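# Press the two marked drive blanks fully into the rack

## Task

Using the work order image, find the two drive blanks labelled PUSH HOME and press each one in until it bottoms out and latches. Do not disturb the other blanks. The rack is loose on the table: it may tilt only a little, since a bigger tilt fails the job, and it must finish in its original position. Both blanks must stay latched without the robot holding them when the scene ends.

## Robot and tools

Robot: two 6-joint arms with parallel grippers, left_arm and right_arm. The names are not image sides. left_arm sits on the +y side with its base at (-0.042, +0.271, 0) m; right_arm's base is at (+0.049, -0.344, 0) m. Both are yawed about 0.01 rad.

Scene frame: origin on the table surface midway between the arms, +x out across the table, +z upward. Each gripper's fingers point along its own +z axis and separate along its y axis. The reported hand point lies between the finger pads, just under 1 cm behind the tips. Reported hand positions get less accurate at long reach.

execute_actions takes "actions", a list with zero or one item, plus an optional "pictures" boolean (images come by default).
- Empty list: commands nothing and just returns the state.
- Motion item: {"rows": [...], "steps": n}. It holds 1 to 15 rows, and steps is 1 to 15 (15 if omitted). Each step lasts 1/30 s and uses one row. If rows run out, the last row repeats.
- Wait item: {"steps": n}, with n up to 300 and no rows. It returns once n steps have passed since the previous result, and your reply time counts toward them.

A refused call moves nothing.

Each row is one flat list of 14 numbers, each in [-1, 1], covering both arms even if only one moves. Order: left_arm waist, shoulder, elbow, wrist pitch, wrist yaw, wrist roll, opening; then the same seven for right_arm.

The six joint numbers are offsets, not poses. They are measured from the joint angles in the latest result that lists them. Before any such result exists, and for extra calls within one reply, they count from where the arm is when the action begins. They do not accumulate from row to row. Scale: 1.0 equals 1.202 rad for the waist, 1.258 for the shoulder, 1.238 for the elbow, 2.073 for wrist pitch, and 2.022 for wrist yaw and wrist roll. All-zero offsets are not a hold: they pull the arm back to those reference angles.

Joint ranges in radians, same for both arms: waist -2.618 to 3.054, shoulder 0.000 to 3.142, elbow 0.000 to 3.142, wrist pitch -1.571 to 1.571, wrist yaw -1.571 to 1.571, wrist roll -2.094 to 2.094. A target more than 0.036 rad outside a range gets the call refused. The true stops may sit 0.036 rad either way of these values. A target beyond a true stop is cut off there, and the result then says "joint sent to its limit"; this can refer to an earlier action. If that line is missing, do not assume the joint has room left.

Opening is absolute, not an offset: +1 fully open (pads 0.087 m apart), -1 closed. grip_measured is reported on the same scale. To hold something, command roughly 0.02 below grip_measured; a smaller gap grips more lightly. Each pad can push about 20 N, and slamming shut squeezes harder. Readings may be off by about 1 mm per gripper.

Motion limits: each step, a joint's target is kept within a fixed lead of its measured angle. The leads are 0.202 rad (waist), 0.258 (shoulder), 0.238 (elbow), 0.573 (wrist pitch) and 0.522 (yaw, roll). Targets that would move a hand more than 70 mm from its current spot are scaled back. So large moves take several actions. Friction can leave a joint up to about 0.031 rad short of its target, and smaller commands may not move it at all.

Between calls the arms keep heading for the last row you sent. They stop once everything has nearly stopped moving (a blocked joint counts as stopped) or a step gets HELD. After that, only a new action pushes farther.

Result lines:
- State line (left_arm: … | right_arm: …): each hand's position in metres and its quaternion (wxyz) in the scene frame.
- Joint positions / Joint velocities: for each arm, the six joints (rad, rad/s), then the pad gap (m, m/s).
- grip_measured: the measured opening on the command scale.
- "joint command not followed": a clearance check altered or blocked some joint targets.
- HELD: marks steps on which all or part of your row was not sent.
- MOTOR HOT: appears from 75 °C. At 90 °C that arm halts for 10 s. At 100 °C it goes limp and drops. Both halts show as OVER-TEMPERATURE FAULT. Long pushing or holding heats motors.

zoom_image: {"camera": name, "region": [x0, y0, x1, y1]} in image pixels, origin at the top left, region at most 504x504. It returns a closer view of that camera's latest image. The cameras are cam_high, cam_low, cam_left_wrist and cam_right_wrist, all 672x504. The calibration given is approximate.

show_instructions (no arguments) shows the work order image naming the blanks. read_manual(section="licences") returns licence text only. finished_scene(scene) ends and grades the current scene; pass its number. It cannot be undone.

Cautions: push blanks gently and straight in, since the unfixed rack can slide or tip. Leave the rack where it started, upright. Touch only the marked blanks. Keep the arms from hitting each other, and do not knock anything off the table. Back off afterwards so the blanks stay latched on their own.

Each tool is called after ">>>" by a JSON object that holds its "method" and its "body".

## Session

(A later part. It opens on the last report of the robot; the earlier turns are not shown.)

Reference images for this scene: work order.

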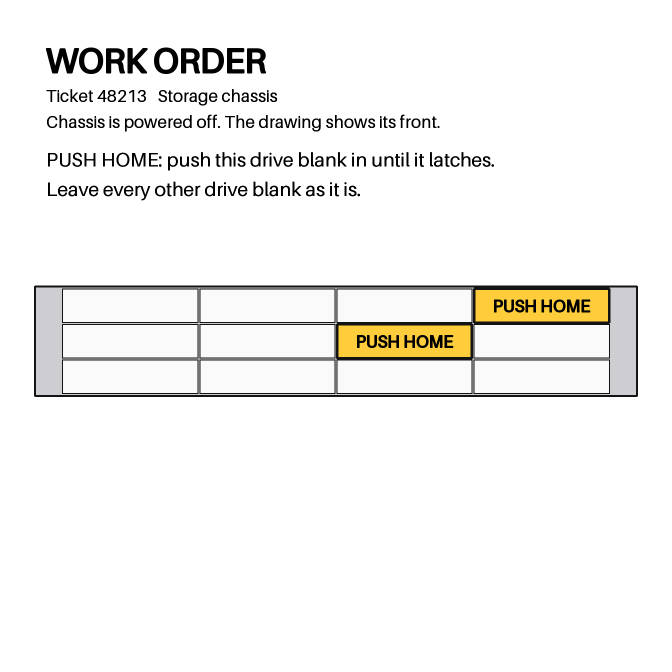

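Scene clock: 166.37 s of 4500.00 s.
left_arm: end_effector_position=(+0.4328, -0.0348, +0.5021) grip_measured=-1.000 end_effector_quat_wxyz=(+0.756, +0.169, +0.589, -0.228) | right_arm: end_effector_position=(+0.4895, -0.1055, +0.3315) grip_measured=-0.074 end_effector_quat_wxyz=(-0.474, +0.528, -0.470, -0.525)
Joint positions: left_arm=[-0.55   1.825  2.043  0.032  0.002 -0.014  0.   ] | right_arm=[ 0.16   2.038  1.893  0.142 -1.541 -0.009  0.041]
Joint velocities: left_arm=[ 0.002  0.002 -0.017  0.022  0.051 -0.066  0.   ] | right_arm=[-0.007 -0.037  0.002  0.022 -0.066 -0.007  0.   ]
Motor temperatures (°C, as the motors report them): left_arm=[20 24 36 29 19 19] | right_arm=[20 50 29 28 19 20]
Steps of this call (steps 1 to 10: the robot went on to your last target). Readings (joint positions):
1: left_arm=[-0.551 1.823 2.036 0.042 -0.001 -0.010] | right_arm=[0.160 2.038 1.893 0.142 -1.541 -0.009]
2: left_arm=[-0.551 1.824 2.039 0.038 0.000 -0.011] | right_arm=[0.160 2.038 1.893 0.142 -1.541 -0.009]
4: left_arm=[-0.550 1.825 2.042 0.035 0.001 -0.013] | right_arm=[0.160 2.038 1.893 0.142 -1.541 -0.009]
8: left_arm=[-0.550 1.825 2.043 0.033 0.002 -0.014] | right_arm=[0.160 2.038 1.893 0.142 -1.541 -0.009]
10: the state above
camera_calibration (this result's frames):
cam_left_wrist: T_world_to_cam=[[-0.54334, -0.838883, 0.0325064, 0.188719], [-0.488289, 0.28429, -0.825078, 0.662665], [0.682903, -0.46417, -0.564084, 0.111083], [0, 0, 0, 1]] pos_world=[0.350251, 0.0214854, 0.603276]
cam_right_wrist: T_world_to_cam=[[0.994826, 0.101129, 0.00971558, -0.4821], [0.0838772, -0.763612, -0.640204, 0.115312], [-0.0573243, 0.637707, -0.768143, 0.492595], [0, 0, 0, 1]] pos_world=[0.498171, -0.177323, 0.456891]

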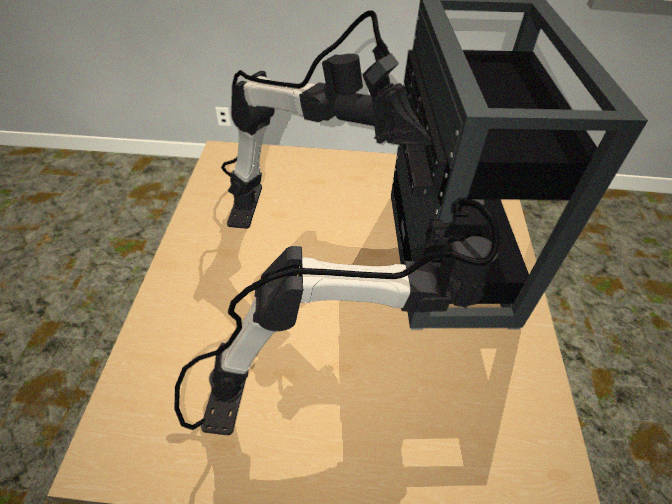

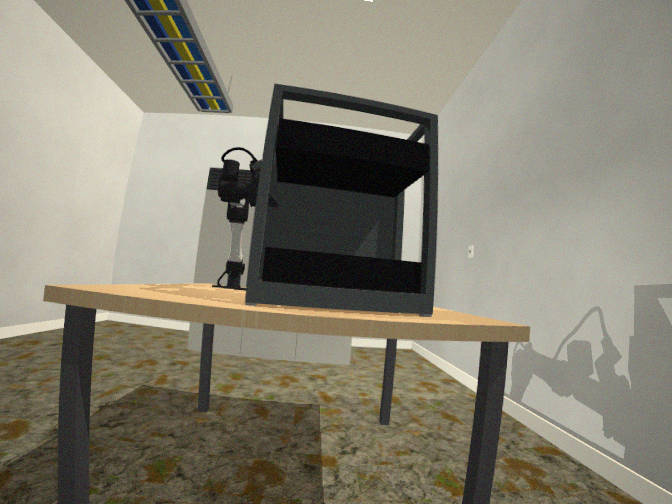

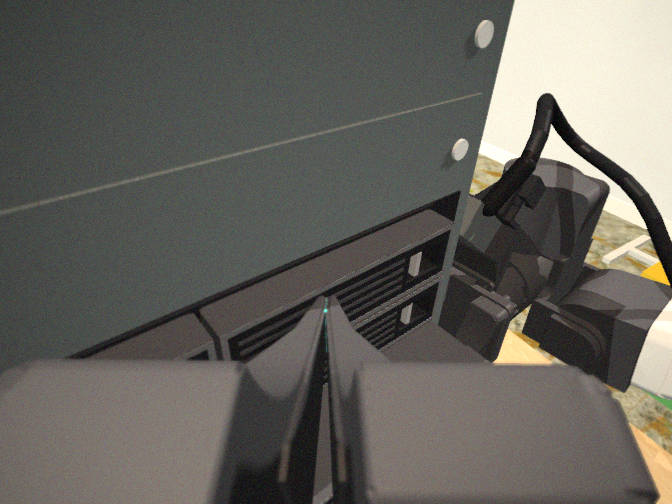

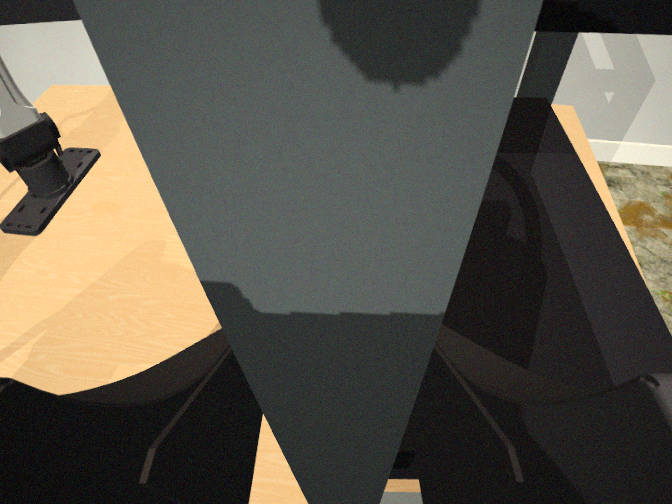

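>>> {"method": "execute_actions", "body": {"actions": [{"rows":[[0.02,0.03,0,0,-0.015,0,-1,0,0,0,0,0,0,-0.095],[0.01,0.0,-0.008,0,-0.005,0,-1,0,0,0,0,0,0,-0.095],[0,-0.02,-0.02,0,0,0,-1,0,0,0,0,0,0,-0.095],[0,-0.033,-0.034,0,0,0,-1,0,0,0,0,0,0,-0.07],[0,-0.046,-0.048,0,0,0,-1,0,0,0,0,0,0,-0.03],[0,-0.059,-0.062,0,0,0,-1,0,0,0,0,0,0,0.05],[0,-0.072,-0.076,0,0,0,-1,0,0,0,0,0,0,0.15],[0,-0.085,-0.09,0,0,0,-1,0,0,0,0,0,0,0.25],[0,-0.098,-0.104,0,0,0,-1,0,0,0,0,0,0,0.36],[0,-0.111,-0.118,0,0,0,-1,0,0,0,0,0,0,0.47],[0,-0.124,-0.132,0,0,0,-1,0,0,0,0,0,0,0.58],[0,-0.137,-0.146,0,0,0,-1,0,0,0,0,0,0,0.69],[0,-0.15,-0.158,0,0,0,-1,0,0,0,0,0,0,0.8],[0,-0.16,-0.168,0,0,0,-1,0,0,0,0,0,0,0.9],[0,-0.168,-0.175,0,0,0,-1,0,0,0,0,0,0,1]],"steps":15}], "pictures": false}}

>>> {"method": "execute_actions", "body": {"actions": [{"rows":[[0,-0.01,-0.01,0,0,0,-1,-0.008,-0.003,-0.004,0,0,0,1],[0,-0.02,-0.02,0,0,0,-1,-0.018,-0.006,-0.009,0,0,0,1],[0,-0.03,-0.03,0,0,0,-1,-0.028,-0.01,-0.014,0,0,0,1],[0,-0.04,-0.04,0,0,0,-1,-0.038,-0.014,-0.02,0,0,0,1],[0,-0.05,-0.05,0,0,0,-1,-0.048,-0.018,-0.026,0,0,0,1],[0,-0.06,-0.06,0,0,0,-1,-0.058,-0.022,-0.032,0,0,0,1],[0,-0.07,-0.07,0,0,0,-1,-0.068,-0.026,-0.038,0,0,0,1],[0,-0.08,-0.08,0,0,0,-1,-0.078,-0.03,-0.044,0,0,0,1],[0,-0.09,-0.09,0,0,0,-1,-0.088,-0.034,-0.05,0,0,0,1],[0,-0.1,-0.1,0,0,0,-1,-0.098,-0.038,-0.056,0,0,0,1],[0,-0.11,-0.11,0,0,0,-1,-0.107,-0.041,-0.061,0,0,0,1],[0,-0.118,-0.118,0,0,0,-1,-0.113,-0.043,-0.064,0,0,0,1],[0,-0.124,-0.124,0,0,0,-1,-0.117,-0.044,-0.065,0,0,0,1]],"steps":15}]}}

Scene clock: 183.17 s of 4500.00 s.
left_arm: end_effector_position=(+0.3950, -0.0123, +0.5055) grip_measured=-1.000 end_effector_quat_wxyz=(+0.752, +0.173, +0.593, -0.230) | right_arm: end_effector_position=(+0.4895, -0.1055, +0.3315) grip_measured=+0.939 end_effector_quat_wxyz=(-0.474, +0.528, -0.470, -0.525)
Joint positions: left_arm=[-0.55   1.653  1.866  0.026  0.01  -0.016  0.   ] | right_arm=[ 0.16   2.038  1.893  0.142 -1.541 -0.009  0.085]
Joint velocities: left_arm=[ 0.007 -0.432 -0.325  0.037 -0.022 -0.066  0.   ] | right_arm=[-0.007 -0.007 -0.007 -0.037  0.022  0.007  0.075]
Motor temperatures (°C, as the motors report them): left_arm=[20 24 36 30 19 19] | right_arm=[20 51 30 28 19 20]
Steps of this call (steps 1 to 30: the robot went on to your last target; steps 31 to 90: nothing new was sent; then 13.30 s passed at rest; steps 91 to 105: all 15 steps of this action). Readings (joint positions):
91: left_arm=[-0.550 1.824 2.043 0.030 0.005 -0.016] | right_arm=[0.160 2.038 1.893 0.142 -1.541 -0.009]
92: left_arm=[-0.550 1.821 2.043 0.029 0.009 -0.016] | right_arm=[0.160 2.038 1.893 0.142 -1.541 -0.009]
94: left_arm=[-0.550 1.815 2.039 0.027 0.010 -0.016] | right_arm=[0.160 2.038 1.893 0.142 -1.541 -0.009]
98: left_arm=[-0.550 1.770 1.977 0.026 0.010 -0.016] | right_arm=[0.160 2.038 1.893 0.142 -1.541 -0.009]
105: the state above

Scene clock: 183.67 s of 4500.00 s.
left_arm: end_effector_position=(+0.3641, +0.0074, +0.5097) grip_measured=-1.000 end_effector_quat_wxyz=(+0.754, +0.172, +0.590, -0.231) | right_arm: end_effector_position=(+0.5107, -0.1700, +0.3256) grip_measured=+0.982 end_effector_quat_wxyz=(+0.502, -0.486, +0.514, +0.497)
Joint positions: left_arm=[-0.55   1.518  1.738  0.027  0.01  -0.016  0.   ] | right_arm=[ 0.018  2.006  1.833  0.142 -1.541 -0.009  0.087]
Joint velocities: left_arm=[-0.007 -0.164 -0.042  0.037 -0.022 -0.007  0.   ] | right_arm=[-0.134 -0.046 -0.027 -0.022 -0.007  0.066  0.001]
Motor temperatures (°C, as the motors report them): left_arm=[20 24 36 30 19 19] | right_arm=[20 51 29 28 19 20]
Steps of this call (steps 1 to 15: all 15 steps of this action). Readings (joint positions):
1: left_arm=[-0.550 1.644 1.863 0.025 0.010 -0.016] | right_arm=[0.160 2.038 1.893 0.142 -1.541 -0.009]
2: left_arm=[-0.550 1.638 1.863 0.028 0.010 -0.016] | right_arm=[0.159 2.038 1.893 0.142 -1.541 -0.009]
4: left_arm=[-0.550 1.629 1.859 0.028 0.010 -0.016] | right_arm=[0.151 2.038 1.893 0.142 -1.541 -0.009]
8: left_arm=[-0.550 1.592 1.809 0.028 0.010 -0.016] | right_arm=[0.104 2.029 1.871 0.142 -1.541 -0.009]
15: the state above
camera_calibration (this result's frames):
cam_left_wrist: T_world_to_cam=[[-0.550137, -0.834445, 0.0324135, 0.189082], [-0.48826, 0.289929, -0.82313, 0.622384], [0.677459, -0.46866, -0.566927, 0.185296], [0, 0, 0, 1]] pos_world=[0.282376, 0.0641724, 0.611224]
cam_right_wrist: T_world_to_cam=[[0.999006, -0.0402073, -0.0192551, -0.5133], [-0.0432218, -0.767753, -0.639286, 0.124354], [0.0109208, 0.639483, -0.768728, 0.496002], [0, 0, 0, 1]] pos_world=[0.512747, -0.24235, 0.450904]

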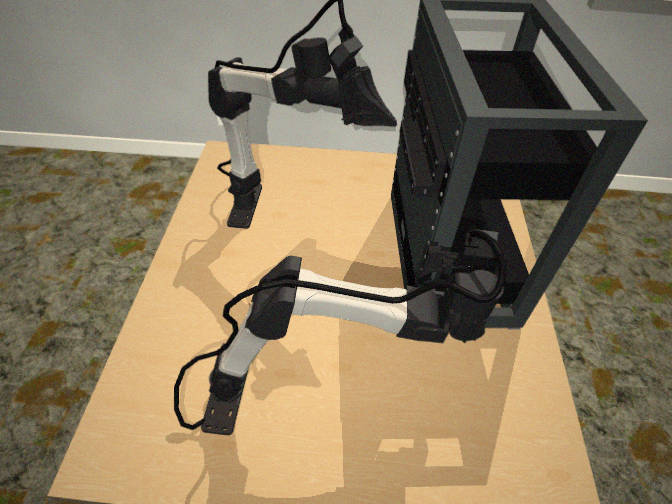

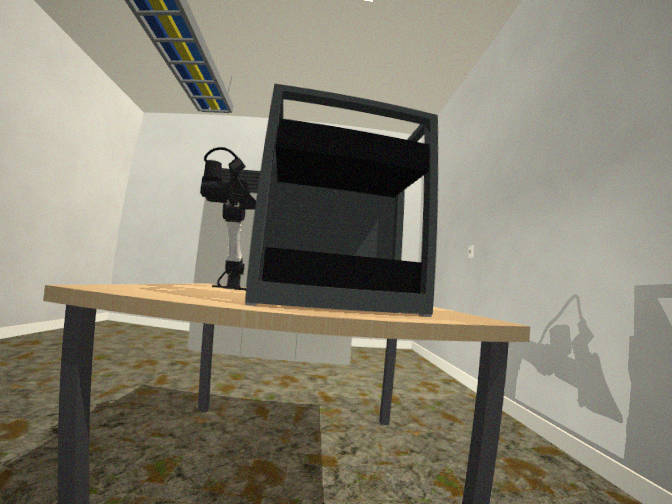

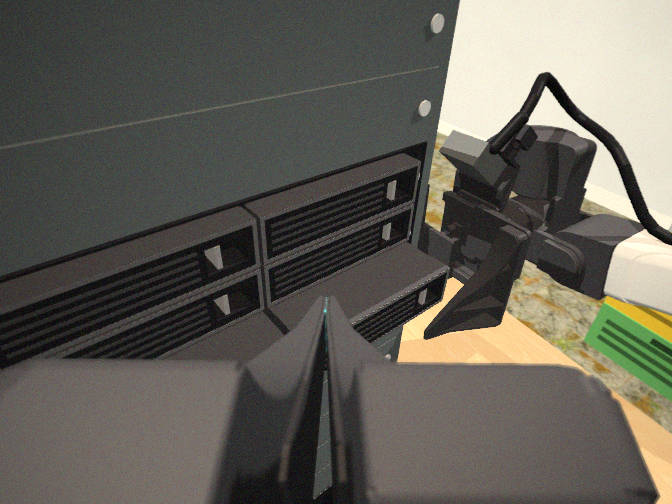

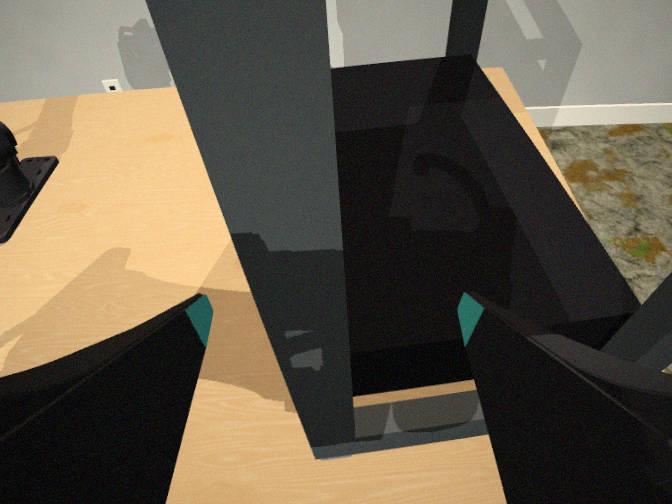

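Both are flush and the rack hasn't moved.

>>> {"method": "finished_scene", "body": {"scene": 2}}

The scene is finished: the task was done.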